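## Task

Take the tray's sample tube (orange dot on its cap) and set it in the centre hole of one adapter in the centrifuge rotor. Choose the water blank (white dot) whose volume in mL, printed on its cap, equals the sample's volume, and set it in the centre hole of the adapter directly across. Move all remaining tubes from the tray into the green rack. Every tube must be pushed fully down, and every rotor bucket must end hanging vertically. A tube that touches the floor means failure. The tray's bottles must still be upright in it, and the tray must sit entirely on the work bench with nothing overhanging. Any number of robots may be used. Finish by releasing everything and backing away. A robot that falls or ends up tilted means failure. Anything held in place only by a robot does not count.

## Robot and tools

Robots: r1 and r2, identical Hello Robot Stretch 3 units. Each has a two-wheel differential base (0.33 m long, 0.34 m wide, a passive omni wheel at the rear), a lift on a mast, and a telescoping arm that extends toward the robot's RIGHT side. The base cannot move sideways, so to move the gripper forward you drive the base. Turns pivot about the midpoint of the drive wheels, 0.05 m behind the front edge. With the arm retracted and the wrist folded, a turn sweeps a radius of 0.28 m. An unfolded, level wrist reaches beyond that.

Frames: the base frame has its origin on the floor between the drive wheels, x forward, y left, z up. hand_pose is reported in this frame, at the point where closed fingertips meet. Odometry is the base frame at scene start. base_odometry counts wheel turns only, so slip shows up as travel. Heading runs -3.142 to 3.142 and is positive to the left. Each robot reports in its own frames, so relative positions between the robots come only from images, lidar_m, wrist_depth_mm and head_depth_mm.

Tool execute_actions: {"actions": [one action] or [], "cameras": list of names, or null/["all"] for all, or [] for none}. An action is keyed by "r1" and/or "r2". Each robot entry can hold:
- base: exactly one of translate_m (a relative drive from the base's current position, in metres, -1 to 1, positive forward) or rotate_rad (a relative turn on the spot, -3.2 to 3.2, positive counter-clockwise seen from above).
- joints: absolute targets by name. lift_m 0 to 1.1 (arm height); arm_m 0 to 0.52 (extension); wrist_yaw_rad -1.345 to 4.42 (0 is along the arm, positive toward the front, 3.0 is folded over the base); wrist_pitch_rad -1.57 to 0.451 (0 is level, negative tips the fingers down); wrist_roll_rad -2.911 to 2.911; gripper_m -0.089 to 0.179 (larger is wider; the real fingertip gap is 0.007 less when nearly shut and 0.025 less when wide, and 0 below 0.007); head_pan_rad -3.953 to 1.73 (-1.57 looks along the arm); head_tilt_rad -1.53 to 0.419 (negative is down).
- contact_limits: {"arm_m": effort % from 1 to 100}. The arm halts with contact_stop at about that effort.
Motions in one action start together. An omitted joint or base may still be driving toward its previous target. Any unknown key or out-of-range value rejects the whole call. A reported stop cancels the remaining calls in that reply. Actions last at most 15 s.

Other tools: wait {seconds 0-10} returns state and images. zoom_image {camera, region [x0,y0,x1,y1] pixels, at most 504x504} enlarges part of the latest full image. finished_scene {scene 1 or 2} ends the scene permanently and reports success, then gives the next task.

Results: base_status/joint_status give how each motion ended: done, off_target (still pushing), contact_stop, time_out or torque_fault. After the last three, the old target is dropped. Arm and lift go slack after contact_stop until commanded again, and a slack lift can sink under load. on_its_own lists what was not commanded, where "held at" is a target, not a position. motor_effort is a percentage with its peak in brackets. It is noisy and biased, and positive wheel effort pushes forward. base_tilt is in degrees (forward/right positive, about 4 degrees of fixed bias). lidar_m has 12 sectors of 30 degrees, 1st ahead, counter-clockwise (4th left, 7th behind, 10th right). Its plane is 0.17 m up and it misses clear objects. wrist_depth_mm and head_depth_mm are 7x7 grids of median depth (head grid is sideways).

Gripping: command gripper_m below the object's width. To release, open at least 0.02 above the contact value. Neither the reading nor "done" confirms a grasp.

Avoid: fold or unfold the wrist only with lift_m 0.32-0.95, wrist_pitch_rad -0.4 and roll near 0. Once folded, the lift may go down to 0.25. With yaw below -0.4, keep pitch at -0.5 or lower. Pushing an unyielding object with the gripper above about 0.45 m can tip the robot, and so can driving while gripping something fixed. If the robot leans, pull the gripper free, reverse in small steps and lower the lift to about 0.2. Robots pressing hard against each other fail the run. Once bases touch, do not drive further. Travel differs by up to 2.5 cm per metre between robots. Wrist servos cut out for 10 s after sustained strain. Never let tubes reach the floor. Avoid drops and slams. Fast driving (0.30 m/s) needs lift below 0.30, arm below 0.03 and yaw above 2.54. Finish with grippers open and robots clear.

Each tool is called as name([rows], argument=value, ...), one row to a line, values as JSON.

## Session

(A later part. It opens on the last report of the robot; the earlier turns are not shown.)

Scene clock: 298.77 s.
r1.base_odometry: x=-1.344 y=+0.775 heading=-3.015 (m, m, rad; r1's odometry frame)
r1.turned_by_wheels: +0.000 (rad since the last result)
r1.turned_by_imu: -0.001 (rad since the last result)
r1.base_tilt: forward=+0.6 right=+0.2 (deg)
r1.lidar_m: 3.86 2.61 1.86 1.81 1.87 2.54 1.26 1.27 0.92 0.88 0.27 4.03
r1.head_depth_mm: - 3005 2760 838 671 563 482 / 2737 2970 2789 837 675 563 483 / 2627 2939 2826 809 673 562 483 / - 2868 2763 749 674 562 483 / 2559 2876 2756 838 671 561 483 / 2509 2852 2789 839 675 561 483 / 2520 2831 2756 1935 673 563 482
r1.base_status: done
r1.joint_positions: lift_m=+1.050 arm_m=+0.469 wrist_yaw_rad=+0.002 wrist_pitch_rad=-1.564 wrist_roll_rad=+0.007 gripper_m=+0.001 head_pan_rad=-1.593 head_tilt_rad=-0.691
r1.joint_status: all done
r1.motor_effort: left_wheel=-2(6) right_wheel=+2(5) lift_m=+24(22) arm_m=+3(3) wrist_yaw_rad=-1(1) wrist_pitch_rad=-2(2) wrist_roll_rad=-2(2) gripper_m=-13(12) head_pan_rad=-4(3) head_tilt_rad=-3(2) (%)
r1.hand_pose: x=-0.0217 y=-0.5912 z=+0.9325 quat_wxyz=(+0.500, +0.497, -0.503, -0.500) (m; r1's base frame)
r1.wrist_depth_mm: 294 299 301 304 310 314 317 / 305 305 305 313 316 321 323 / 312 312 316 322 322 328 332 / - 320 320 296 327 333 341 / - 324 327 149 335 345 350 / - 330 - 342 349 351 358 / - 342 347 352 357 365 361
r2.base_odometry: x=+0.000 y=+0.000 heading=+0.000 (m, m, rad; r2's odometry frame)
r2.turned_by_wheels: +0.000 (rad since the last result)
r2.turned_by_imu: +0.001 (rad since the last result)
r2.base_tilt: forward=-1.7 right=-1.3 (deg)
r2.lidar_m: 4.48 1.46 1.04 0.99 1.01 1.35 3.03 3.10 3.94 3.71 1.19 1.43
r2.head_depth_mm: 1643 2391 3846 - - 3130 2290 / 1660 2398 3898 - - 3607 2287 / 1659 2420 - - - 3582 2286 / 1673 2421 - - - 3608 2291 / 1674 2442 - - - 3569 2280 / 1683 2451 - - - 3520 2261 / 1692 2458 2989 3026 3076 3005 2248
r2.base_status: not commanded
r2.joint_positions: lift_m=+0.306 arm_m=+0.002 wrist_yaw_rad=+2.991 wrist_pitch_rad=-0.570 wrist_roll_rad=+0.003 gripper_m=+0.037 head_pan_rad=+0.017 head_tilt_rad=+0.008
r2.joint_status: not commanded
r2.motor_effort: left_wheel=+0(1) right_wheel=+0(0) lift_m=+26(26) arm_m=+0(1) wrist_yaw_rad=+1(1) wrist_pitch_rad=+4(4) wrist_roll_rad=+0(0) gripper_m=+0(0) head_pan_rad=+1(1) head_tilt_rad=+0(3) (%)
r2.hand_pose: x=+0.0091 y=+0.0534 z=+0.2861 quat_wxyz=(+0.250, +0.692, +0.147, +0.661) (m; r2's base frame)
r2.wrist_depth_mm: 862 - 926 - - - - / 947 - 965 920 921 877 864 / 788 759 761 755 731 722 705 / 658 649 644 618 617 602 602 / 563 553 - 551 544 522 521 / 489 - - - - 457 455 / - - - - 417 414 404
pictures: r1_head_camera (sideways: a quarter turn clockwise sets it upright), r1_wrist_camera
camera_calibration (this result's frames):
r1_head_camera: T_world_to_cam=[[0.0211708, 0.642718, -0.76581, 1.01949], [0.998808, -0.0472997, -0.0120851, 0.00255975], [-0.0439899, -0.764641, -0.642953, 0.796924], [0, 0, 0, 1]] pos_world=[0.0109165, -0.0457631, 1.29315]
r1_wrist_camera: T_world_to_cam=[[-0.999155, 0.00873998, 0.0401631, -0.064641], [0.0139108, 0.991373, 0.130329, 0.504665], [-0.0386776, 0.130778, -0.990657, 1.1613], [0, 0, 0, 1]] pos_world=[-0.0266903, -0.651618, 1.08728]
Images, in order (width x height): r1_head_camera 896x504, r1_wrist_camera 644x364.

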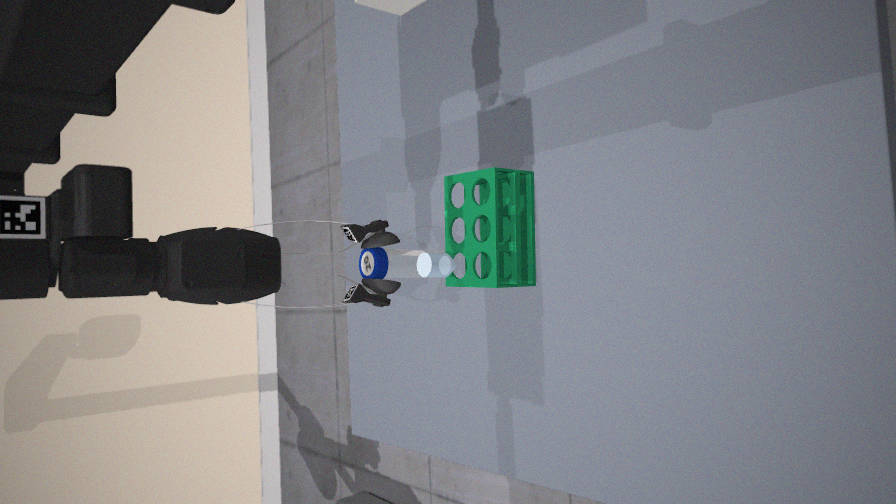

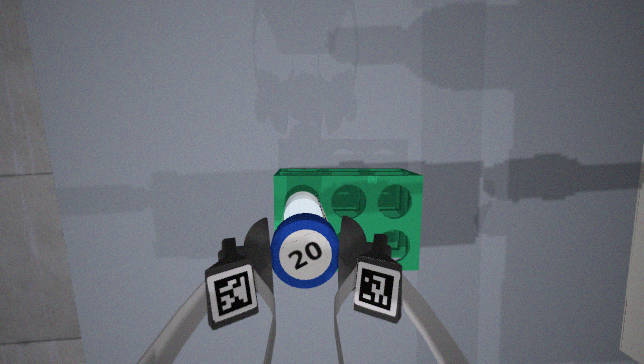

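execute_actions([
  {"r1":{"joints":{"lift_m":1.02}}},
], cameras=["r1_head_camera","r1_wrist_camera"])

zoom_image(camera="r1_head_camera", region=[340,150,580,330])

Scene clock: 301.53 s.
r1.base_odometry: x=-1.344 y=+0.775 heading=-3.015 (m, m, rad; r1's odometry frame)
r1.turned_by_wheels: +0.000 (rad since the last result)
r1.turned_by_imu: -0.001 (rad since the last result)
r1.base_tilt: forward=+0.5 right=+0.3 (deg)
r1.lidar_m: 3.86 2.62 1.85 1.82 1.87 2.54 1.26 1.27 0.91 0.88 0.27 4.03
r1.head_depth_mm: 2562 - 1070 840 675 563 484 / - 2990 2739 840 673 561 482 / 2681 3028 2753 812 671 562 483 / - - 2652 735 672 563 484 / 2573 2875 2805 838 674 563 483 / 2583 2858 2798 840 670 560 484 / 2533 2824 2772 1927 673 563 483
r1.base_status: not commanded
r1.joint_positions: lift_m=+1.020 arm_m=+0.469 wrist_yaw_rad=+0.002 wrist_pitch_rad=-1.564 wrist_roll_rad=+0.007 gripper_m=+0.001 head_pan_rad=-1.593 head_tilt_rad=-0.691
r1.joint_status: all done
r1.motor_effort: left_wheel=-2(2) right_wheel=+2(2) lift_m=+23(21) arm_m=+3(3) wrist_yaw_rad=-1(1) wrist_pitch_rad=-2(2) wrist_roll_rad=-2(2) gripper_m=-12(12) head_pan_rad=-4(3) head_tilt_rad=-2(3) (%)
r1.hand_pose: x=-0.0217 y=-0.5912 z=+0.9025 quat_wxyz=(+0.500, +0.497, -0.503, -0.500) (m; r1's base frame)
r1.wrist_depth_mm: 268 272 272 275 279 281 285 / 273 277 280 283 287 291 295 / 282 282 285 288 290 296 302 / 288 289 292 292 298 301 305 / 297 297 299 149 278 311 317 / - 303 - 246 317 321 327 / - 307 315 321 326 330 334
r2.base_odometry: x=+0.000 y=+0.000 heading=+0.000 (m, m, rad; r2's odometry frame)
r2.turned_by_wheels: +0.000 (rad since the last result)
r2.turned_by_imu: +0.001 (rad since the last result)
r2.base_tilt: forward=-1.6 right=-1.3 (deg)
r2.lidar_m: 4.47 1.46 1.03 0.99 1.01 1.35 3.03 3.11 3.92 3.70 1.19 1.42
r2.head_depth_mm: 1650 2372 3826 - - 3102 2305 / 1659 2395 3929 - - 3593 2279 / 1668 2409 - - - 3539 2307 / 1672 2436 - - - 3561 2273 / 1675 2460 - - - 3511 2256 / 1697 2479 - - - 3527 2259 / 1686 2469 3006 3060 3101 3027 2244
r2.base_status: not commanded
r2.joint_positions: lift_m=+0.306 arm_m=+0.002 wrist_yaw_rad=+2.991 wrist_pitch_rad=-0.570 wrist_roll_rad=+0.003 gripper_m=+0.037 head_pan_rad=+0.017 head_tilt_rad=+0.008
r2.joint_status: not commanded
r2.motor_effort: left_wheel=+0(0) right_wheel=+0(1) lift_m=+26(26) arm_m=-1(0) wrist_yaw_rad=+0(1) wrist_pitch_rad=+4(4) wrist_roll_rad=+0(0) gripper_m=+0(0) head_pan_rad=+1(1) head_tilt_rad=+2(2) (%)
r2.hand_pose: x=+0.0091 y=+0.0534 z=+0.2861 quat_wxyz=(+0.250, +0.692, +0.147, +0.661) (m; r2's base frame)
r2.wrist_depth_mm: 857 - 968 - - - - / 913 - 952 934 898 883 861 / 792 746 768 759 729 714 709 / 657 649 640 634 622 609 596 / 567 548 - 559 545 527 515 / 499 - - - - 466 461 / - - - - 419 419 405
pictures: r1_head_camera (sideways: a quarter turn clockwise sets it upright), r1_wrist_camera
camera_calibration (this result's frames):
r1_head_camera: T_world_to_cam=[[0.0211708, 0.642718, -0.76581, 1.01949], [0.998808, -0.0472999, -0.0120851, 0.00255975], [-0.04399, -0.764641, -0.642953, 0.796924], [0, 0, 0, 1]] pos_world=[0.0109165, -0.0457631, 1.29315]
r1_wrist_camera: T_world_to_cam=[[-0.999155, 0.00874026, 0.0401631, -0.0634361], [0.013911, 0.991373, 0.130329, 0.508575], [-0.0386775, 0.130778, -0.990657, 1.13159], [0, 0, 0, 1]] pos_world=[-0.0266903, -0.651619, 1.05728]
Images, in order (width x height): r1_head_camera 896x504, r1_wrist_camera 644x364.

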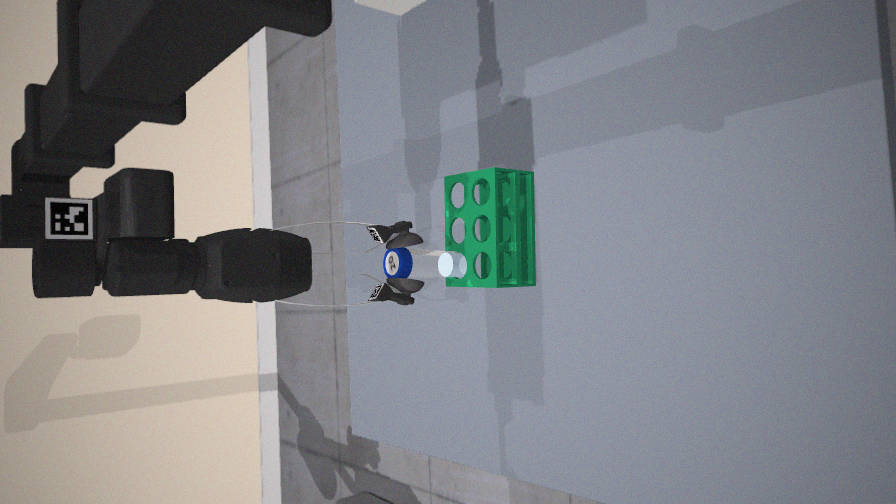

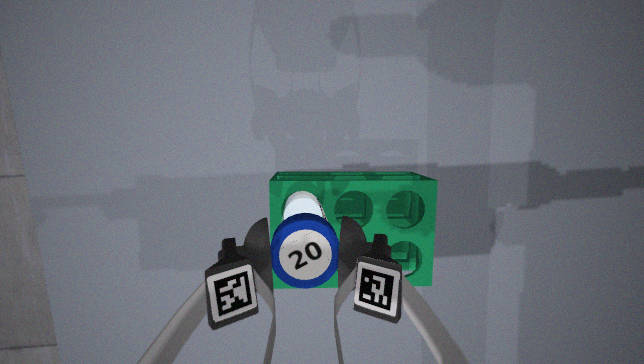

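Region (340, 150, 580, 330) of r1_head_camera's 896x504 image, scaled by 2.100, with more detail than that image has; it fills the top 378 rows of this view, and the rest is white.

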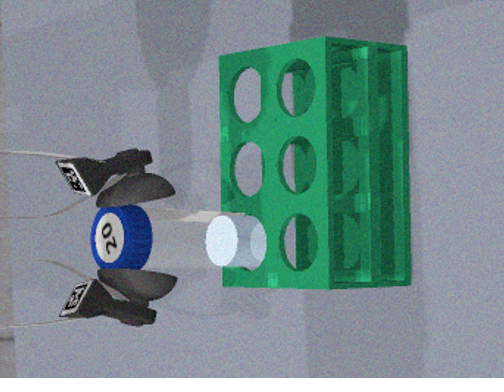

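execute_actions([
  {"r1":{"joints":{"lift_m":0.992}}},
], cameras=[])

execute_actions([
  {"r1":{"joints":{"gripper_m":0.065}}},
], cameras=["r1_head_camera"])

execute_actions([
  {"r1":{"joints":{"lift_m":1.1,"arm_m":0.469}}},
], cameras=[])

execute_actions([
  {"r1":{"base":{"translate_m":-0.426},"joints":{"arm_m":0.435}}},
], cameras=[])

execute_actions([
  {"r1":{"joints":{"lift_m":1.03}}},
], cameras=["r1_wrist_camera"])

Scene clock: 308.90 s.
r1.base_odometry: x=-1.344 y=+0.775 heading=-3.015 (m, m, rad; r1's odometry frame)
r1.turned_by_wheels: +0.000 (rad since the last result)
r1.turned_by_imu: -0.001 (rad since the last result)
r1.base_tilt: forward=+0.5 right=+0.3 (deg)
r1.lidar_m: 3.85 2.62 1.86 1.81 1.88 2.54 1.26 1.26 0.92 0.88 0.27 4.04
r1.head_depth_mm: 2663 - - 823 672 563 482 / 2577 - 2753 838 671 560 484 / 2537 3055 2785 812 673 561 482 / 2532 - 1022 746 673 562 483 / 2551 2897 2759 837 673 563 483 / 2559 2904 2805 844 673 564 483 / 2531 2846 2736 1927 673 562 483
r1.base_status: not commanded
r1.joint_positions: lift_m=+0.992 arm_m=+0.469 wrist_yaw_rad=+0.002 wrist_pitch_rad=-1.564 wrist_roll_rad=+0.007 gripper_m=+0.001 head_pan_rad=-1.593 head_tilt_rad=-0.691
r1.joint_status: all done
r1.motor_effort: left_wheel=-1(1) right_wheel=+2(2) lift_m=+23(24) arm_m=+3(4) wrist_yaw_rad=-1(1) wrist_pitch_rad=-2(2) wrist_roll_rad=-2(3) gripper_m=-13(11) head_pan_rad=-3(3) head_tilt_rad=-2(3) (%)
r1.hand_pose: x=-0.0217 y=-0.5912 z=+0.8745 quat_wxyz=(+0.500, +0.497, -0.503, -0.500) (m; r1's base frame)
r1.wrist_depth_mm: 242 244 247 250 252 256 261 / 247 250 254 256 259 261 265 / 252 255 259 262 264 268 273 / 258 261 264 239 241 273 277 / 264 267 268 149 218 282 285 / 271 274 - 218 277 291 294 / 278 281 286 289 294 295 302
r2.base_odometry: x=+0.000 y=+0.000 heading=+0.000 (m, m, rad; r2's odometry frame)
r2.turned_by_wheels: +0.000 (rad since the last result)
r2.turned_by_imu: +0.001 (rad since the last result)
r2.base_tilt: forward=-1.7 right=-1.3 (deg)
r2.lidar_m: 4.47 1.46 1.04 0.99 1.01 1.35 3.03 3.11 3.92 3.71 1.19 1.43
r2.head_depth_mm: 1650 2395 3849 - - 3096 2301 / 1659 2412 3905 - - 3614 2310 / 1679 2428 - - - 3609 2291 / 1683 2457 - - - 3581 2280 / 1680 2460 - - - 3537 2268 / 1682 2470 - - - 3513 2255 / 1682 2483 3016 3060 3053 3027 2234
r2.base_status: not commanded
r2.joint_positions: lift_m=+0.306 arm_m=+0.002 wrist_yaw_rad=+2.991 wrist_pitch_rad=-0.570 wrist_roll_rad=+0.003 gripper_m=+0.037 head_pan_rad=+0.017 head_tilt_rad=+0.008
r2.joint_status: not commanded
r2.motor_effort: left_wheel=+0(0) right_wheel=+0(0) lift_m=+26(26) arm_m=+0(1) wrist_yaw_rad=+1(0) wrist_pitch_rad=+4(4) wrist_roll_rad=+0(0) gripper_m=+0(0) head_pan_rad=+1(0) head_tilt_rad=+1(2) (%)
r2.hand_pose: x=+0.0091 y=+0.0534 z=+0.2861 quat_wxyz=(+0.250, +0.692, +0.147, +0.661) (m; r2's base frame)
r2.wrist_depth_mm: 863 - 938 - - - - / 940 - 973 921 884 887 859 / 789 770 768 755 735 717 722 / 660 641 631 626 612 607 602 / 579 557 - 551 538 522 521 / 501 - - - - 464 459 / - - - - 414 412 409
pictures: none
No camera images: the call's "cameras" was empty. Leave "cameras" out to get every camera's image.

Scene clock: 310.03 s.
r1.base_odometry: x=-1.344 y=+0.775 heading=-3.015 (m, m, rad; r1's odometry frame)
r1.turned_by_wheels: +0.000 (rad since the last result)
r1.turned_by_imu: +0.000 (rad since the last result)
r1.base_tilt: forward=+0.5 right=+0.3 (deg)
r1.lidar_m: 3.87 2.61 1.85 1.81 1.88 2.54 1.26 1.27 0.92 0.88 0.27 4.04
r1.head_depth_mm: 2651 - - 826 674 561 484 / 2612 - 2766 841 674 562 482 / 2552 3003 2777 814 673 562 481 / 2486 - 1017 740 674 562 482 / 2566 2860 2778 825 673 561 483 / 2567 2865 2773 837 672 563 484 / 2550 2829 2819 1920 672 560 483
r1.base_status: not commanded
r1.joint_positions: lift_m=+0.992 arm_m=+0.469 wrist_yaw_rad=+0.002 wrist_pitch_rad=-1.564 wrist_roll_rad=+0.007 gripper_m=+0.065 head_pan_rad=-1.593 head_tilt_rad=-0.691
r1.joint_status: all done
r1.motor_effort: left_wheel=-2(2) right_wheel=+2(2) lift_m=+23(23) arm_m=+3(3) wrist_yaw_rad=-1(2) wrist_pitch_rad=-2(2) wrist_roll_rad=-2(2) gripper_m=+0(80) head_pan_rad=-3(3) head_tilt_rad=-3(4) (%)
r1.hand_pose: x=-0.0217 y=-0.5912 z=+0.8745 quat_wxyz=(+0.500, +0.497, -0.503, -0.500) (m; r1's base frame)
r1.wrist_depth_mm: 240 245 247 249 253 256 262 / 249 251 252 256 258 261 267 / 251 256 259 261 265 267 272 / 259 260 263 240 242 275 280 / 264 268 268 151 244 284 287 / 273 271 278 218 - 288 292 / 278 281 284 290 294 299 302
r2.base_odometry: x=+0.000 y=+0.000 heading=+0.000 (m, m, rad; r2's odometry frame)
r2.turned_by_wheels: +0.000 (rad since the last result)
r2.turned_by_imu: +0.000 (rad since the last result)
r2.base_tilt: forward=-1.7 right=-1.4 (deg)
r2.lidar_m: 4.49 1.46 1.04 0.99 1.01 1.35 3.03 3.13 3.92 3.71 1.19 1.42
r2.head_depth_mm: 1647 2382 3827 - - 3099 2306 / 1667 2410 3915 - - 3596 2279 / 1671 2424 - - - 3548 2303 / 1678 2433 - - - 3573 2297 / 1686 2439 - - - 3544 2260 / 1686 2456 - - - 3482 2262 / 1690 2471 3006 3062 3092 3013 2250
r2.base_status: not commanded
r2.joint_positions: lift_m=+0.306 arm_m=+0.002 wrist_yaw_rad=+2.991 wrist_pitch_rad=-0.570 wrist_roll_rad=+0.003 gripper_m=+0.037 head_pan_rad=+0.017 head_tilt_rad=+0.008
r2.joint_status: not commanded
r2.motor_effort: left_wheel=+0(0) right_wheel=+0(0) lift_m=+26(26) arm_m=-1(1) wrist_yaw_rad=+0(1) wrist_pitch_rad=+4(4) wrist_roll_rad=+0(0) gripper_m=+0(0) head_pan_rad=+1(0) head_tilt_rad=+0(2) (%)
r2.hand_pose: x=+0.0091 y=+0.0534 z=+0.2861 quat_wxyz=(+0.250, +0.692, +0.147, +0.661) (m; r2's base frame)
r2.wrist_depth_mm: 885 - 958 - - - - / 915 - 972 899 910 879 878 / 796 759 752 767 750 719 703 / 665 645 641 628 616 605 604 / 565 560 - 558 541 528 511 / 489 - - - - 462 455 / - - - - 413 412 402
pictures: r1_head_camera (sideways: a quarter turn clockwise sets it upright)
camera_calibration (this result's frames):
r1_head_camera: T_world_to_cam=[[0.0211709, 0.642718, -0.76581, 1.01949], [0.998808, -0.0473, -0.0120851, 0.00255975], [-0.0439901, -0.764641, -0.642953, 0.796924], [0, 0, 0, 1]] pos_world=[0.0109165, -0.0457631, 1.29315]
Images, in order (width x height): r1_head_camera 896x504.

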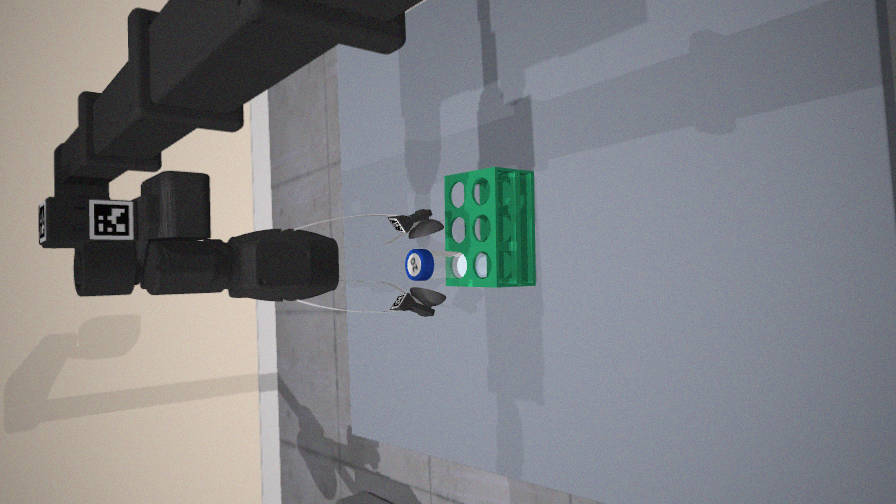

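Scene clock: 311.83 s.
r1.base_odometry: x=-1.344 y=+0.775 heading=-3.015 (m, m, rad; r1's odometry frame)
r1.turned_by_wheels: +0.000 (rad since the last result)
r1.turned_by_imu: +0.000 (rad since the last result)
r1.base_tilt: forward=+0.5 right=+0.3 (deg)
r1.lidar_m: 3.85 2.61 1.86 1.81 1.87 2.54 1.26 1.27 0.91 0.88 0.27 4.03
r1.head_depth_mm: 2687 2993 2774 839 676 562 484 / 2646 2942 2739 835 675 563 483 / 2667 2927 2763 810 674 562 483 / - 3043 2783 751 674 563 483 / 2540 2864 2729 840 673 563 482 / 2538 2827 2765 840 674 563 481 / 2542 2856 2812 1918 675 561 482
r1.base_status: not commanded
r1.joint_positions: lift_m=+1.100 arm_m=+0.469 wrist_yaw_rad=+0.002 wrist_pitch_rad=-1.564 wrist_roll_rad=+0.007 gripper_m=+0.065 head_pan_rad=-1.593 head_tilt_rad=-0.691
r1.joint_status: all done
r1.motor_effort: left_wheel=-2(2) right_wheel=+2(2) lift_m=+33(37) arm_m=+3(3) wrist_yaw_rad=-2(2) wrist_pitch_rad=-2(2) wrist_roll_rad=-2(2) gripper_m=+1(0) head_pan_rad=-4(3) head_tilt_rad=-2(2) (%)
r1.hand_pose: x=-0.0217 y=-0.5912 z=+0.9821 quat_wxyz=(+0.500, +0.497, -0.503, -0.500) (m; r1's base frame)
r1.wrist_depth_mm: - 345 349 349 361 361 365 / - 353 353 360 365 369 370 / - 360 361 368 374 376 381 / - 370 375 317 383 389 390 / - 374 384 325 393 395 398 / - 390 394 398 - 407 396 / - 397 406 409 413 417 421
r2.base_odometry: x=+0.000 y=+0.000 heading=+0.000 (m, m, rad; r2's odometry frame)
r2.turned_by_wheels: +0.000 (rad since the last result)
r2.turned_by_imu: +0.000 (rad since the last result)
r2.base_tilt: forward=-1.6 right=-1.4 (deg)
r2.lidar_m: 4.46 1.46 1.03 0.99 1.01 1.34 3.03 3.14 3.92 3.71 1.19 1.43
r2.head_depth_mm: 1649 2383 3895 - - 3125 2310 / 1658 2408 3893 - - 3609 2296 / 1659 2425 - - - 3607 2282 / 1668 2440 - - - 3588 2281 / 1672 2439 - - - 3544 2264 / 1678 2462 - - - 3495 2250 / 1697 2474 3002 3032 3090 3013 2247
r2.base_status: not commanded
r2.joint_positions: lift_m=+0.306 arm_m=+0.002 wrist_yaw_rad=+2.991 wrist_pitch_rad=-0.570 wrist_roll_rad=+0.003 gripper_m=+0.037 head_pan_rad=+0.017 head_tilt_rad=+0.008
r2.joint_status: not commanded
r2.motor_effort: left_wheel=+0(0) right_wheel=+0(1) lift_m=+27(26) arm_m=-1(1) wrist_yaw_rad=-1(1) wrist_pitch_rad=+4(4) wrist_roll_rad=+0(0) gripper_m=+1(0) head_pan_rad=+1(0) head_tilt_rad=+2(1) (%)
r2.hand_pose: x=+0.0091 y=+0.0534 z=+0.2861 quat_wxyz=(+0.250, +0.692, +0.147, +0.661) (m; r2's base frame)
r2.wrist_depth_mm: 878 - 944 - - - - / 930 - 969 928 922 917 878 / 798 761 752 762 735 732 712 / 660 648 636 631 622 601 595 / 563 564 - 558 539 527 513 / 496 - - - - 457 454 / - - - - 416 413 406
pictures: none
No camera images: the call's "cameras" was empty. Leave "cameras" out to get every camera's image.

Scene clock: 317.33 s.
r1.base_odometry: x=-0.922 y=+0.829 heading=-3.015 (m, m, rad; r1's odometry frame)
r1.turned_by_wheels: +0.000 (rad since the last result)
r1.turned_by_imu: -0.001 (rad since the last result)
r1.base_tilt: forward=+0.5 right=+0.2 (deg)
r1.lidar_m: 4.30 2.61 1.88 1.81 1.87 2.53 1.02 0.84 0.92 0.89 0.92 0.63
r1.head_depth_mm: 2657 2971 2743 783 570 562 493 / 2643 3006 2773 722 604 563 493 / 2670 2953 2754 840 668 561 483 / - - 2773 740 668 562 482 / 2549 2882 2893 803 652 562 483 / 2575 2837 2756 840 674 562 484 / 2575 2841 2789 838 673 560 483
r1.base_status: done
r1.joint_positions: lift_m=+1.100 arm_m=+0.435 wrist_yaw_rad=+0.002 wrist_pitch_rad=-1.564 wrist_roll_rad=+0.007 gripper_m=+0.065 head_pan_rad=-1.593 head_tilt_rad=-0.691
r1.joint_status: all done
r1.motor_effort: left_wheel=-1(6) right_wheel=+3(4) lift_m=+34(34) arm_m=-4(5) wrist_yaw_rad=-1(1) wrist_pitch_rad=-2(2) wrist_roll_rad=-2(2) gripper_m=+0(1) head_pan_rad=-3(3) head_tilt_rad=-3(2) (%)
r1.hand_pose: x=-0.0217 y=-0.5577 z=+0.9821 quat_wxyz=(+0.500, +0.497, -0.502, -0.500) (m; r1's base frame)
r1.wrist_depth_mm: 342 345 289 349 353 354 366 / 351 351 351 359 365 365 380 / 354 358 366 365 370 309 382 / 364 367 368 315 323 328 396 / 373 375 376 385 389 389 405 / 377 387 387 396 - 318 416 / 389 394 394 356 373 259 427
r2.base_odometry: x=+0.000 y=+0.000 heading=+0.000 (m, m, rad; r2's odometry frame)
r2.turned_by_wheels: +0.000 (rad since the last result)
r2.turned_by_imu: +0.001 (rad since the last result)
r2.base_tilt: forward=-1.6 right=-1.3 (deg)
r2.lidar_m: 4.50 1.46 1.04 0.99 1.01 1.34 3.03 3.12 3.94 3.71 1.19 1.43
r2.head_depth_mm: 1649 2372 3826 - - 3124 2299 / 1654 2418 3915 - - 3615 2305 / 1669 2409 - - - 3603 2286 / 1678 2424 - - - 3569 2261 / 1673 2449 - - - 3496 2275 / 1677 2461 - - - 3517 2256 / 1681 2468 2999 3056 3088 3008 2246
r2.base_status: not commanded
r2.joint_positions: lift_m=+0.306 arm_m=+0.002 wrist_yaw_rad=+2.991 wrist_pitch_rad=-0.570 wrist_roll_rad=+0.003 gripper_m=+0.037 head_pan_rad=+0.017 head_tilt_rad=+0.008
r2.joint_status: not commanded
r2.motor_effort: left_wheel=+0(0) right_wheel=+2(1) lift_m=+26(26) arm_m=-1(1) wrist_yaw_rad=+1(1) wrist_pitch_rad=+4(4) wrist_roll_rad=+0(0) gripper_m=+0(0) head_pan_rad=+1(1) head_tilt_rad=+1(2) (%)
r2.hand_pose: x=+0.0091 y=+0.0534 z=+0.2861 quat_wxyz=(+0.250, +0.692, +0.147, +0.661) (m; r2's base frame)
r2.wrist_depth_mm: 855 - 965 - - - - / 894 - 943 908 901 907 880 / 799 769 749 742 730 718 710 / 666 643 644 627 614 617 602 / 570 554 - 561 541 531 511 / 487 - - - - 462 450 / - - - - 414 411 408
pictures: none
No camera images: the call's "cameras" was empty. Leave "cameras" out to get every camera's image.

Scene clock: 318.80 s.
r1.base_odometry: x=-0.922 y=+0.829 heading=-3.015 (m, m, rad; r1's odometry frame)
r1.turned_by_wheels: +0.000 (rad since the last result)
r1.turned_by_imu: +0.000 (rad since the last result)
r1.base_tilt: forward=+0.5 right=+0.2 (deg)
r1.lidar_m: 4.29 2.60 1.88 1.80 1.87 2.54 1.02 0.84 0.92 0.89 0.92 0.63
r1.head_depth_mm: 2534 3096 2765 783 571 563 493 / - 3040 2763 722 603 561 493 / - 2985 2789 837 667 562 483 / - - 1018 718 668 562 482 / 2585 2876 2638 796 651 560 483 / 2554 2854 2809 835 673 564 484 / 2551 2855 2769 840 671 562 483
r1.base_status: not commanded
r1.joint_positions: lift_m=+1.030 arm_m=+0.435 wrist_yaw_rad=+0.002 wrist_pitch_rad=-1.564 wrist_roll_rad=+0.007 gripper_m=+0.065 head_pan_rad=-1.593 head_tilt_rad=-0.691
r1.joint_status: all done
r1.motor_effort: left_wheel=-2(2) right_wheel=+2(2) lift_m=+23(32) arm_m=-4(4) wrist_yaw_rad=-1(1) wrist_pitch_rad=-2(2) wrist_roll_rad=-2(2) gripper_m=+0(1) head_pan_rad=-3(2) head_tilt_rad=-4(2) (%)
r1.hand_pose: x=-0.0217 y=-0.5577 z=+0.9126 quat_wxyz=(+0.500, +0.497, -0.502, -0.500) (m; r1's base frame)
r1.wrist_depth_mm: 275 279 217 284 287 293 260 / 283 288 286 290 295 301 262 / 290 291 292 294 297 246 191 / 296 297 271 245 261 250 242 / 305 308 301 187 312 316 279 / 309 314 316 320 - 312 297 / 319 321 328 325 331 248 256
r2.base_odometry: x=+0.000 y=+0.000 heading=+0.000 (m, m, rad; r2's odometry frame)
r2.turned_by_wheels: +0.000 (rad since the last result)
r2.turned_by_imu: +0.000 (rad since the last result)
r2.base_tilt: forward=-1.7 right=-1.3 (deg)
r2.lidar_m: 4.48 1.46 1.04 0.99 1.01 1.35 3.03 3.10 3.90 3.71 1.19 1.43
r2.head_depth_mm: 1655 2386 3857 - - 3114 2307 / 1652 2410 3876 - - 3622 2293 / 1670 2425 - - - 3622 2293 / 1674 2433 - - - 3594 2284 / 1683 2464 - - - 3544 2273 / 1678 2440 - - - 3529 2255 / 1687 2473 3011 3060 3090 3012 2252
r2.base_status: not commanded
r2.joint_positions: lift_m=+0.306 arm_m=+0.002 wrist_yaw_rad=+2.991 wrist_pitch_rad=-0.570 wrist_roll_rad=+0.003 gripper_m=+0.037 head_pan_rad=+0.017 head_tilt_rad=+0.008
r2.joint_status: not commanded
r2.motor_effort: left_wheel=+0(0) right_wheel=+0(1) lift_m=+26(26) arm_m=-1(1) wrist_yaw_rad=-1(1) wrist_pitch_rad=+4(4) wrist_roll_rad=+0(0) gripper_m=+0(0) head_pan_rad=+1(1) head_tilt_rad=+3(2) (%)
r2.hand_pose: x=+0.0091 y=+0.0534 z=+0.2861 quat_wxyz=(+0.250, +0.692, +0.147, +0.661) (m; r2's base frame)
r2.wrist_depth_mm: 879 - 963 - - - - / 932 - 967 908 899 905 857 / 816 769 759 754 732 715 709 / 649 664 630 632 620 617 603 / 558 550 - 551 544 527 523 / 495 - - - - 458 457 / - - - - 418 410 404
pictures: r1_wrist_camera
camera_calibration (this result's frames):
r1_wrist_camera: T_world_to_cam=[[-0.999158, 0.00838625, 0.0401651, -0.0643295], [0.0135601, 0.991378, 0.130329, 0.474112], [-0.0387258, 0.130764, -0.990657, 1.13712], [0, 0, 0, 1]] pos_world=[-0.0266686, -0.618179, 1.06729]
Images, in order (width x height): r1_wrist_camera 644x364.

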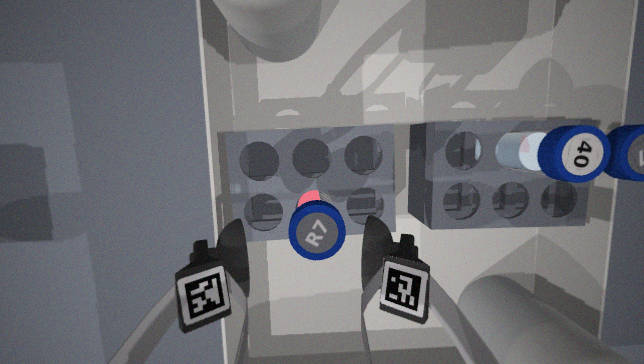

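execute_actions([
  {"r1":{"base":{"translate_m":-0.008},"joints":{"lift_m":0.995}}},
], cameras=["r1_wrist_camera"])

execute_actions([
  {"r1":{"joints":{"gripper_m":0.0}}},
], cameras=[])

execute_actions([
  {"r1":{"joints":{"lift_m":1.1}}},
], cameras=[])

execute_actions([
  {"r1":{"base":{"translate_m":0.427},"joints":{"arm_m":0.425}}},
], cameras=[])

execute_actions([
  {"r1":{"joints":{"lift_m":1.05}}},
], cameras=["r1_head_camera","r1_wrist_camera"])

zoom_image(camera="r1_head_camera", region=[340,150,580,330])

Scene clock: 327.13 s.
r1.base_odometry: x=-0.914 y=+0.830 heading=-3.015 (m, m, rad; r1's odometry frame)
r1.turned_by_wheels: +0.000 (rad since the last result)
r1.turned_by_imu: -0.001 (rad since the last result)
r1.base_tilt: forward=+0.5 right=+0.2 (deg)
r1.lidar_m: 4.29 2.59 1.88 1.81 1.87 2.53 1.01 0.84 0.92 0.89 0.92 0.63
r1.head_depth_mm: 2660 - 1042 794 571 563 493 / 2590 - 2754 711 594 561 493 / 2526 3052 2755 837 670 559 481 / 2529 - 1023 712 669 561 483 / 2611 2893 2819 790 667 561 483 / 2591 2868 2790 835 672 564 482 / 2533 2839 2752 839 674 563 484
r1.base_status: done
r1.joint_positions: lift_m=+0.995 arm_m=+0.435 wrist_yaw_rad=+0.002 wrist_pitch_rad=-1.564 wrist_roll_rad=+0.007 gripper_m=+0.065 head_pan_rad=-1.593 head_tilt_rad=-0.691
r1.joint_status: all done
r1.motor_effort: left_wheel=-1(7) right_wheel=+2(6) lift_m=+23(21) arm_m=-4(4) wrist_yaw_rad=-1(1) wrist_pitch_rad=-2(2) wrist_roll_rad=-2(2) gripper_m=+0(0) head_pan_rad=-4(3) head_tilt_rad=-2(3) (%)
r1.hand_pose: x=-0.0217 y=-0.5577 z=+0.8776 quat_wxyz=(+0.500, +0.497, -0.502, -0.500) (m; r1's base frame)
r1.wrist_depth_mm: 245 245 211 251 253 257 241 / 248 250 253 256 257 264 241 / 255 257 234 260 262 210 187 / 261 264 208 211 236 215 164 / 267 270 210 155 241 254 225 / 273 277 279 281 - 288 248 / 279 284 282 289 295 243 227
r2.base_odometry: x=+0.000 y=+0.000 heading=+0.000 (m, m, rad; r2's odometry frame)
r2.turned_by_wheels: +0.000 (rad since the last result)
r2.turned_by_imu: +0.001 (rad since the last result)
r2.base_tilt: forward=-1.7 right=-1.2 (deg)
r2.lidar_m: 4.50 1.46 1.03 0.99 1.01 1.35 3.03 3.13 3.93 3.70 1.19 1.43
r2.head_depth_mm: 1649 2377 3828 - - 3145 2301 / 1658 2400 3893 - - 3612 2294 / 1664 2426 - - - 3608 2287 / 1671 2447 - - - 3559 2289 / 1684 2455 - - - 3522 2257 / 1681 2456 - - - 3518 2274 / 1682 2455 2986 3062 3111 3038 2236
r2.base_status: not commanded
r2.joint_positions: lift_m=+0.306 arm_m=+0.002 wrist_yaw_rad=+2.991 wrist_pitch_rad=-0.570 wrist_roll_rad=+0.003 gripper_m=+0.037 head_pan_rad=+0.017 head_tilt_rad=+0.008
r2.joint_status: not commanded
r2.motor_effort: left_wheel=+0(0) right_wheel=+0(0) lift_m=+26(26) arm_m=-1(1) wrist_yaw_rad=-1(0) wrist_pitch_rad=+4(4) wrist_roll_rad=+0(0) gripper_m=+0(0) head_pan_rad=+1(1) head_tilt_rad=+2(2) (%)
r2.hand_pose: x=+0.0091 y=+0.0534 z=+0.2861 quat_wxyz=(+0.250, +0.692, +0.147, +0.661) (m; r2's base frame)
r2.wrist_depth_mm: 861 - 993 - - - - / 921 - 944 919 910 877 876 / 811 770 772 733 731 732 718 / 658 642 637 632 610 606 599 / 569 555 - 551 543 515 513 / 492 - - - - 460 457 / - - - - 421 413 412
pictures: r1_wrist_camera
camera_calibration (this result's frames):
r1_wrist_camera: T_world_to_cam=[[-0.999158, 0.00838649, 0.0401651, -0.0629238], [0.0135603, 0.991378, 0.130329, 0.478671], [-0.0387258, 0.130764, -0.990657, 1.10245], [0, 0, 0, 1]] pos_world=[-0.0266686, -0.618177, 1.03229]
Images, in order (width x height): r1_wrist_camera 644x364.

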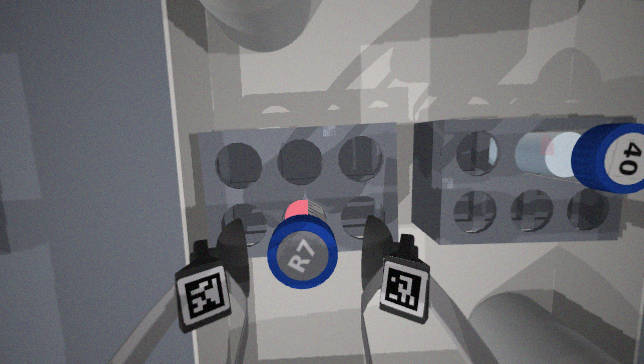

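Scene clock: 328.27 s.
r1.base_odometry: x=-0.914 y=+0.830 heading=-3.015 (m, m, rad; r1's odometry frame)
r1.turned_by_wheels: +0.000 (rad since the last result)
r1.turned_by_imu: +0.000 (rad since the last result)
r1.base_tilt: forward=+0.5 right=+0.3 (deg)
r1.lidar_m: 4.30 2.60 1.88 1.80 1.87 2.53 1.01 0.84 0.92 0.89 0.92 0.63
r1.head_depth_mm: 2610 - 1050 801 571 563 491 / 2584 - 2790 716 593 561 494 / 2563 3080 2751 837 672 563 482 / 2524 - 1019 714 669 563 483 / 2574 2891 2758 794 668 561 482 / 2569 2851 2818 839 676 563 483 / 2525 2864 2752 840 675 562 482
r1.base_status: not commanded
r1.joint_positions: lift_m=+0.995 arm_m=+0.435 wrist_yaw_rad=+0.002 wrist_pitch_rad=-1.564 wrist_roll_rad=+0.007 gripper_m=+0.001 head_pan_rad=-1.593 head_tilt_rad=-0.691
r1.joint_status: all done
r1.motor_effort: left_wheel=-2(1) right_wheel=+2(2) lift_m=+23(23) arm_m=-4(3) wrist_yaw_rad=-1(1) wrist_pitch_rad=-2(2) wrist_roll_rad=-2(2) gripper_m=-12(86) head_pan_rad=-3(3) head_tilt_rad=-3(2) (%)
r1.hand_pose: x=-0.0217 y=-0.5577 z=+0.8776 quat_wxyz=(+0.500, +0.497, -0.502, -0.500) (m; r1's base frame)
r1.wrist_depth_mm: 245 247 211 250 254 257 240 / 250 251 254 256 261 264 241 / 256 258 232 259 261 210 185 / 262 264 206 210 237 216 164 / 268 270 218 148 249 252 227 / 273 278 - 281 288 287 249 / 280 280 286 291 294 247 227
r2.base_odometry: x=+0.000 y=+0.000 heading=+0.000 (m, m, rad; r2's odometry frame)
r2.turned_by_wheels: +0.000 (rad since the last result)
r2.turned_by_imu: +0.000 (rad since the last result)
r2.base_tilt: forward=-1.7 right=-1.4 (deg)
r2.lidar_m: 4.49 1.46 1.04 0.99 1.01 1.35 3.03 3.13 3.93 3.71 1.19 1.43
r2.head_depth_mm: 1657 2382 3835 - - 3117 2306 / 1660 2404 3847 - - 3612 2288 / 1668 2418 - - - 3588 2298 / 1675 2418 - - - 3548 2284 / 1680 2443 - - - 3546 2274 / 1677 2452 - - - 3531 2260 / 1694 2477 2987 3066 3064 3019 2252
r2.base_status: not commanded
r2.joint_positions: lift_m=+0.306 arm_m=+0.002 wrist_yaw_rad=+2.991 wrist_pitch_rad=-0.570 wrist_roll_rad=+0.003 gripper_m=+0.037 head_pan_rad=+0.017 head_tilt_rad=+0.008
r2.joint_status: not commanded
r2.motor_effort: left_wheel=+0(0) right_wheel=+0(0) lift_m=+26(26) arm_m=+0(1) wrist_yaw_rad=+1(2) wrist_pitch_rad=+4(4) wrist_roll_rad=+0(0) gripper_m=+0(0) head_pan_rad=+1(1) head_tilt_rad=+2(1) (%)
r2.hand_pose: x=+0.0091 y=+0.0534 z=+0.2861 quat_wxyz=(+0.250, +0.692, +0.147, +0.661) (m; r2's base frame)
r2.wrist_depth_mm: 895 - 966 - - - - / 897 - 929 922 889 894 872 / 808 763 782 735 736 723 689 / 666 639 620 630 614 604 585 / 560 558 - 562 547 531 512 / 494 - - - - 463 459 / - - - - 419 410 405
pictures: none
No camera images: the call's "cameras" was empty. Leave "cameras" out to get every camera's image.

Scene clock: 330.07 s.
r1.base_odometry: x=-0.914 y=+0.830 heading=-3.015 (m, m, rad; r1's odometry frame)
r1.turned_by_wheels: +0.000 (rad since the last result)
r1.turned_by_imu: +0.000 (rad since the last result)
r1.base_tilt: forward=+0.5 right=+0.2 (deg)
r1.lidar_m: 4.31 2.61 1.88 1.81 1.87 2.53 1.02 0.84 0.92 0.89 0.91 0.63
r1.head_depth_mm: 2662 3065 2786 841 570 561 494 / 2637 3035 2751 713 595 562 493 / 2684 2917 2760 834 669 562 482 / - - 2904 739 669 561 484 / 2607 2882 2761 790 669 562 483 / 2569 2908 2770 838 673 561 484 / 2515 2899 2799 837 673 561 483
r1.base_status: not commanded
r1.joint_positions: lift_m=+1.100 arm_m=+0.435 wrist_yaw_rad=+0.002 wrist_pitch_rad=-1.564 wrist_roll_rad=+0.007 gripper_m=+0.001 head_pan_rad=-1.593 head_tilt_rad=-0.691
r1.joint_status: all done
r1.motor_effort: left_wheel=-2(2) right_wheel=+3(3) lift_m=+34(35) arm_m=-4(4) wrist_yaw_rad=-1(2) wrist_pitch_rad=-2(2) wrist_roll_rad=-2(2) gripper_m=-12(11) head_pan_rad=-3(3) head_tilt_rad=-3(3) (%)
r1.hand_pose: x=-0.0217 y=-0.5577 z=+0.9821 quat_wxyz=(+0.500, +0.497, -0.502, -0.500) (m; r1's base frame)
r1.wrist_depth_mm: 339 344 232 352 352 349 369 / 347 349 355 354 361 357 372 / 353 358 357 367 368 291 383 / 363 368 363 316 320 322 394 / 372 381 376 149 390 387 402 / 383 386 - 395 361 323 413 / 390 392 399 362 352 260 433
r2.base_odometry: x=+0.000 y=+0.000 heading=+0.000 (m, m, rad; r2's odometry frame)
r2.turned_by_wheels: +0.000 (rad since the last result)
r2.turned_by_imu: +0.000 (rad since the last result)
r2.base_tilt: forward=-1.6 right=-1.4 (deg)
r2.lidar_m: 4.48 1.46 1.04 0.99 1.01 1.35 3.03 3.12 3.89 3.70 1.19 1.42
r2.head_depth_mm: 1651 2405 3848 - - 3116 2312 / 1656 2407 3877 - - 3640 2301 / 1671 2421 - - - 3577 2277 / 1675 2452 - - - 3555 2276 / 1688 2436 - - - 3545 2247 / 1684 2463 - - - 3521 2264 / 1687 2456 3017 3024 3067 3025 2250
r2.base_status: not commanded
r2.joint_positions: lift_m=+0.306 arm_m=+0.002 wrist_yaw_rad=+2.991 wrist_pitch_rad=-0.570 wrist_roll_rad=+0.003 gripper_m=+0.037 head_pan_rad=+0.017 head_tilt_rad=+0.008
r2.joint_status: not commanded
r2.motor_effort: left_wheel=+0(0) right_wheel=+0(0) lift_m=+26(26) arm_m=-1(1) wrist_yaw_rad=+0(0) wrist_pitch_rad=+4(4) wrist_roll_rad=+0(0) gripper_m=+0(0) head_pan_rad=+0(0) head_tilt_rad=+1(2) (%)
r2.hand_pose: x=+0.0091 y=+0.0534 z=+0.2861 quat_wxyz=(+0.250, +0.692, +0.147, +0.661) (m; r2's base frame)
r2.wrist_depth_mm: 890 - 949 - - - - / 904 - 950 937 901 869 871 / 782 746 774 756 732 727 694 / 662 649 650 625 614 598 597 / 562 552 - 556 548 519 514 / 487 - - - - 459 462 / - - - - 413 412 405
pictures: none
No camera images: the call's "cameras" was empty. Leave "cameras" out to get every camera's image.

Scene clock: 335.83 s.
r1.base_odometry: x=-1.338 y=+0.776 heading=-3.015 (m, m, rad; r1's odometry frame)
r1.turned_by_wheels: +0.000 (rad since the last result)
r1.turned_by_imu: -0.001 (rad since the last result)
r1.base_tilt: forward=+0.5 right=+0.3 (deg)
r1.lidar_m: 3.86 2.62 1.86 1.81 1.87 2.54 1.25 1.27 0.92 0.88 0.28 4.03
r1.head_depth_mm: 2700 2971 2745 837 671 562 483 / 2642 2997 2767 840 674 561 483 / 2697 2985 2751 836 671 562 483 / - - 2910 743 673 562 483 / 2601 2940 2728 840 675 561 483 / 2506 2820 2751 845 673 562 483 / 2514 2831 2789 1858 674 563 482
r1.base_status: done
r1.joint_positions: lift_m=+1.100 arm_m=+0.425 wrist_yaw_rad=+0.002 wrist_pitch_rad=-1.564 wrist_roll_rad=+0.007 gripper_m=+0.001 head_pan_rad=-1.593 head_tilt_rad=-0.691
r1.joint_status: all done
r1.motor_effort: left_wheel=-2(3) right_wheel=+2(8) lift_m=+34(34) arm_m=-4(4) wrist_yaw_rad=-2(1) wrist_pitch_rad=-2(2) wrist_roll_rad=-2(2) gripper_m=-11(12) head_pan_rad=-3(3) head_tilt_rad=-2(3) (%)
r1.hand_pose: x=-0.0217 y=-0.5477 z=+0.9821 quat_wxyz=(+0.500, +0.497, -0.502, -0.500) (m; r1's base frame)
r1.wrist_depth_mm: - 344 349 351 356 365 360 / - 353 357 363 365 372 369 / - 358 368 361 370 377 382 / - 368 376 319 379 387 383 / - 376 375 149 395 399 386 / - 385 - 393 401 409 387 / - 396 402 409 417 418 428
r2.base_odometry: x=+0.000 y=+0.000 heading=+0.000 (m, m, rad; r2's odometry frame)
r2.turned_by_wheels: +0.000 (rad since the last result)
r2.turned_by_imu: +0.001 (rad since the last result)
r2.base_tilt: forward=-1.7 right=-1.3 (deg)
r2.lidar_m: 4.47 1.46 1.04 0.99 1.01 1.35 3.02 3.11 3.93 3.71 1.19 1.43
r2.head_depth_mm: 1658 2386 3880 - - 3097 2308 / 1655 2389 3895 - - 3574 2299 / 1662 2417 - - - 3605 2296 / 1670 2430 - - - 3567 2279 / 1678 2458 - - - 3519 2261 / 1689 2462 - - - 3528 2257 / 1681 2457 3017 3036 3064 3007 2245
r2.base_status: not commanded
r2.joint_positions: lift_m=+0.306 arm_m=+0.002 wrist_yaw_rad=+2.991 wrist_pitch_rad=-0.570 wrist_roll_rad=+0.003 gripper_m=+0.037 head_pan_rad=+0.017 head_tilt_rad=+0.008
r2.joint_status: not commanded
r2.motor_effort: left_wheel=+0(1) right_wheel=+0(0) lift_m=+26(26) arm_m=-1(1) wrist_yaw_rad=+1(1) wrist_pitch_rad=+4(4) wrist_roll_rad=+0(0) gripper_m=+0(0) head_pan_rad=+1(0) head_tilt_rad=+2(1) (%)
r2.hand_pose: x=+0.0091 y=+0.0534 z=+0.2861 quat_wxyz=(+0.250, +0.692, +0.147, +0.661) (m; r2's base frame)
r2.wrist_depth_mm: 864 - 956 - - - - / 916 - 949 933 925 876 839 / 779 756 782 749 724 716 690 / 657 649 639 622 623 609 600 / 567 548 - 553 542 515 525 / 496 - - - - 464 456 / - - - - 413 418 406
pictures: none
No camera images: the call's "cameras" was empty. Leave "cameras" out to get every camera's image.

Scene clock: 337.13 s.
r1.base_odometry: x=-1.338 y=+0.776 heading=-3.015 (m, m, rad; r1's odometry frame)
r1.turned_by_wheels: +0.000 (rad since the last result)
r1.turned_by_imu: +0.000 (rad since the last result)
r1.base_tilt: forward=+0.6 right=+0.2 (deg)
r1.lidar_m: 3.85 2.61 1.85 1.81 1.88 2.54 1.26 1.27 0.92 0.88 0.28 4.03
r1.head_depth_mm: - 3027 2735 843 674 562 484 / 2699 2987 2780 843 675 562 484 / - 2996 2778 838 673 562 483 / - - 2643 718 673 563 483 / 2582 2911 2824 838 672 563 482 / 2561 2897 2793 841 672 562 482 / 2519 2850 2760 1894 673 564 483
r1.base_status: not commanded
r1.joint_positions: lift_m=+1.050 arm_m=+0.425 wrist_yaw_rad=+0.002 wrist_pitch_rad=-1.564 wrist_roll_rad=+0.007 gripper_m=+0.001 head_pan_rad=-1.593 head_tilt_rad=-0.691
r1.joint_status: all done
r1.motor_effort: left_wheel=-2(1) right_wheel=+2(2) lift_m=+23(31) arm_m=-4(3) wrist_yaw_rad=-1(2) wrist_pitch_rad=-2(2) wrist_roll_rad=-2(2) gripper_m=-12(12) head_pan_rad=-4(3) head_tilt_rad=-2(2) (%)
r1.hand_pose: x=-0.0217 y=-0.5477 z=+0.9325 quat_wxyz=(+0.500, +0.497, -0.502, -0.500) (m; r1's base frame)
r1.wrist_depth_mm: 298 299 301 304 309 312 315 / 302 304 308 314 316 320 321 / 313 310 317 315 321 326 331 / - 321 323 266 326 336 338 / - 327 330 148 338 344 349 / - 334 - 339 348 352 353 / - 338 351 354 356 364 368
r2.base_odometry: x=+0.000 y=+0.000 heading=+0.000 (m, m, rad; r2's odometry frame)
r2.turned_by_wheels: +0.000 (rad since the last result)
r2.turned_by_imu: +0.000 (rad since the last result)
r2.base_tilt: forward=-1.7 right=-1.3 (deg)
r2.lidar_m: 4.47 1.46 1.04 0.99 1.01 1.35 3.05 3.11 3.94 3.70 1.18 1.42
r2.head_depth_mm: 1648 2368 3810 - - 3129 2298 / 1654 2386 3849 - - 3650 2308 / 1670 2430 - - - 3620 2291 / 1671 2425 - - - 3588 2272 / 1681 2453 - - - 3516 2275 / 1687 2441 - - - 3518 2275 / 1690 2464 2992 3067 3053 3039 2241
r2.base_status: not commanded
r2.joint_positions: lift_m=+0.306 arm_m=+0.002 wrist_yaw_rad=+2.991 wrist_pitch_rad=-0.570 wrist_roll_rad=+0.003 gripper_m=+0.037 head_pan_rad=+0.017 head_tilt_rad=+0.008
r2.joint_status: not commanded
r2.motor_effort: left_wheel=+0(0) right_wheel=+0(0) lift_m=+26(26) arm_m=-1(1) wrist_yaw_rad=-1(1) wrist_pitch_rad=+4(4) wrist_roll_rad=+0(0) gripper_m=+0(0) head_pan_rad=+0(1) head_tilt_rad=+2(1) (%)
r2.hand_pose: x=+0.0091 y=+0.0534 z=+0.2861 quat_wxyz=(+0.250, +0.692, +0.147, +0.661) (m; r2's base frame)
r2.wrist_depth_mm: 868 - 963 - - - - / 928 - 947 916 902 893 877 / 810 791 761 751 748 716 718 / 649 648 627 619 616 607 585 / 554 560 - 550 542 523 512 / 501 - - - - 460 457 / - - - - 415 417 405
pictures: r1_head_camera (sideways: a quarter turn clockwise sets it upright), r1_wrist_camera
camera_calibration (this result's frames):
r1_head_camera: T_world_to_cam=[[0.0211843, 0.642722, -0.765807, 1.01949], [0.998807, -0.0473206, -0.0120852, 0.00255992], [-0.0440059, -0.764637, -0.642957, 0.796929], [0, 0, 0, 1]] pos_world=[0.0109156, -0.0457632, 1.29315]
r1_wrist_camera: T_world_to_cam=[[-0.999158, 0.00838308, 0.0401651, -0.0652178], [0.0135569, 0.991378, 0.130329, 0.461589], [-0.0387263, 0.130764, -0.990657, 1.1556], [0, 0, 0, 1]] pos_world=[-0.0266684, -0.608174, 1.08727]
Images, in order (width x height): r1_head_camera 896x504, r1_wrist_camera 644x364.

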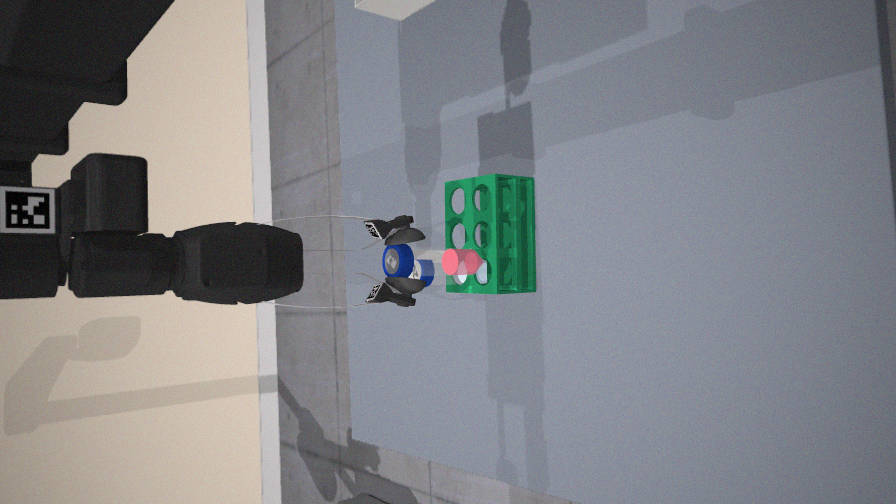

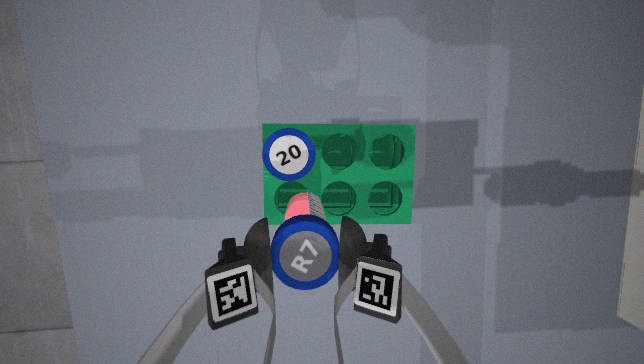

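Region (340, 150, 580, 330) of r1_head_camera's 896x504 image, scaled by 2.100, with more detail than that image has; it fills the top 378 rows of this view, and the rest is white.

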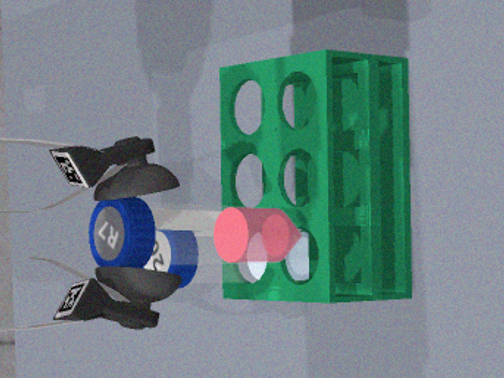

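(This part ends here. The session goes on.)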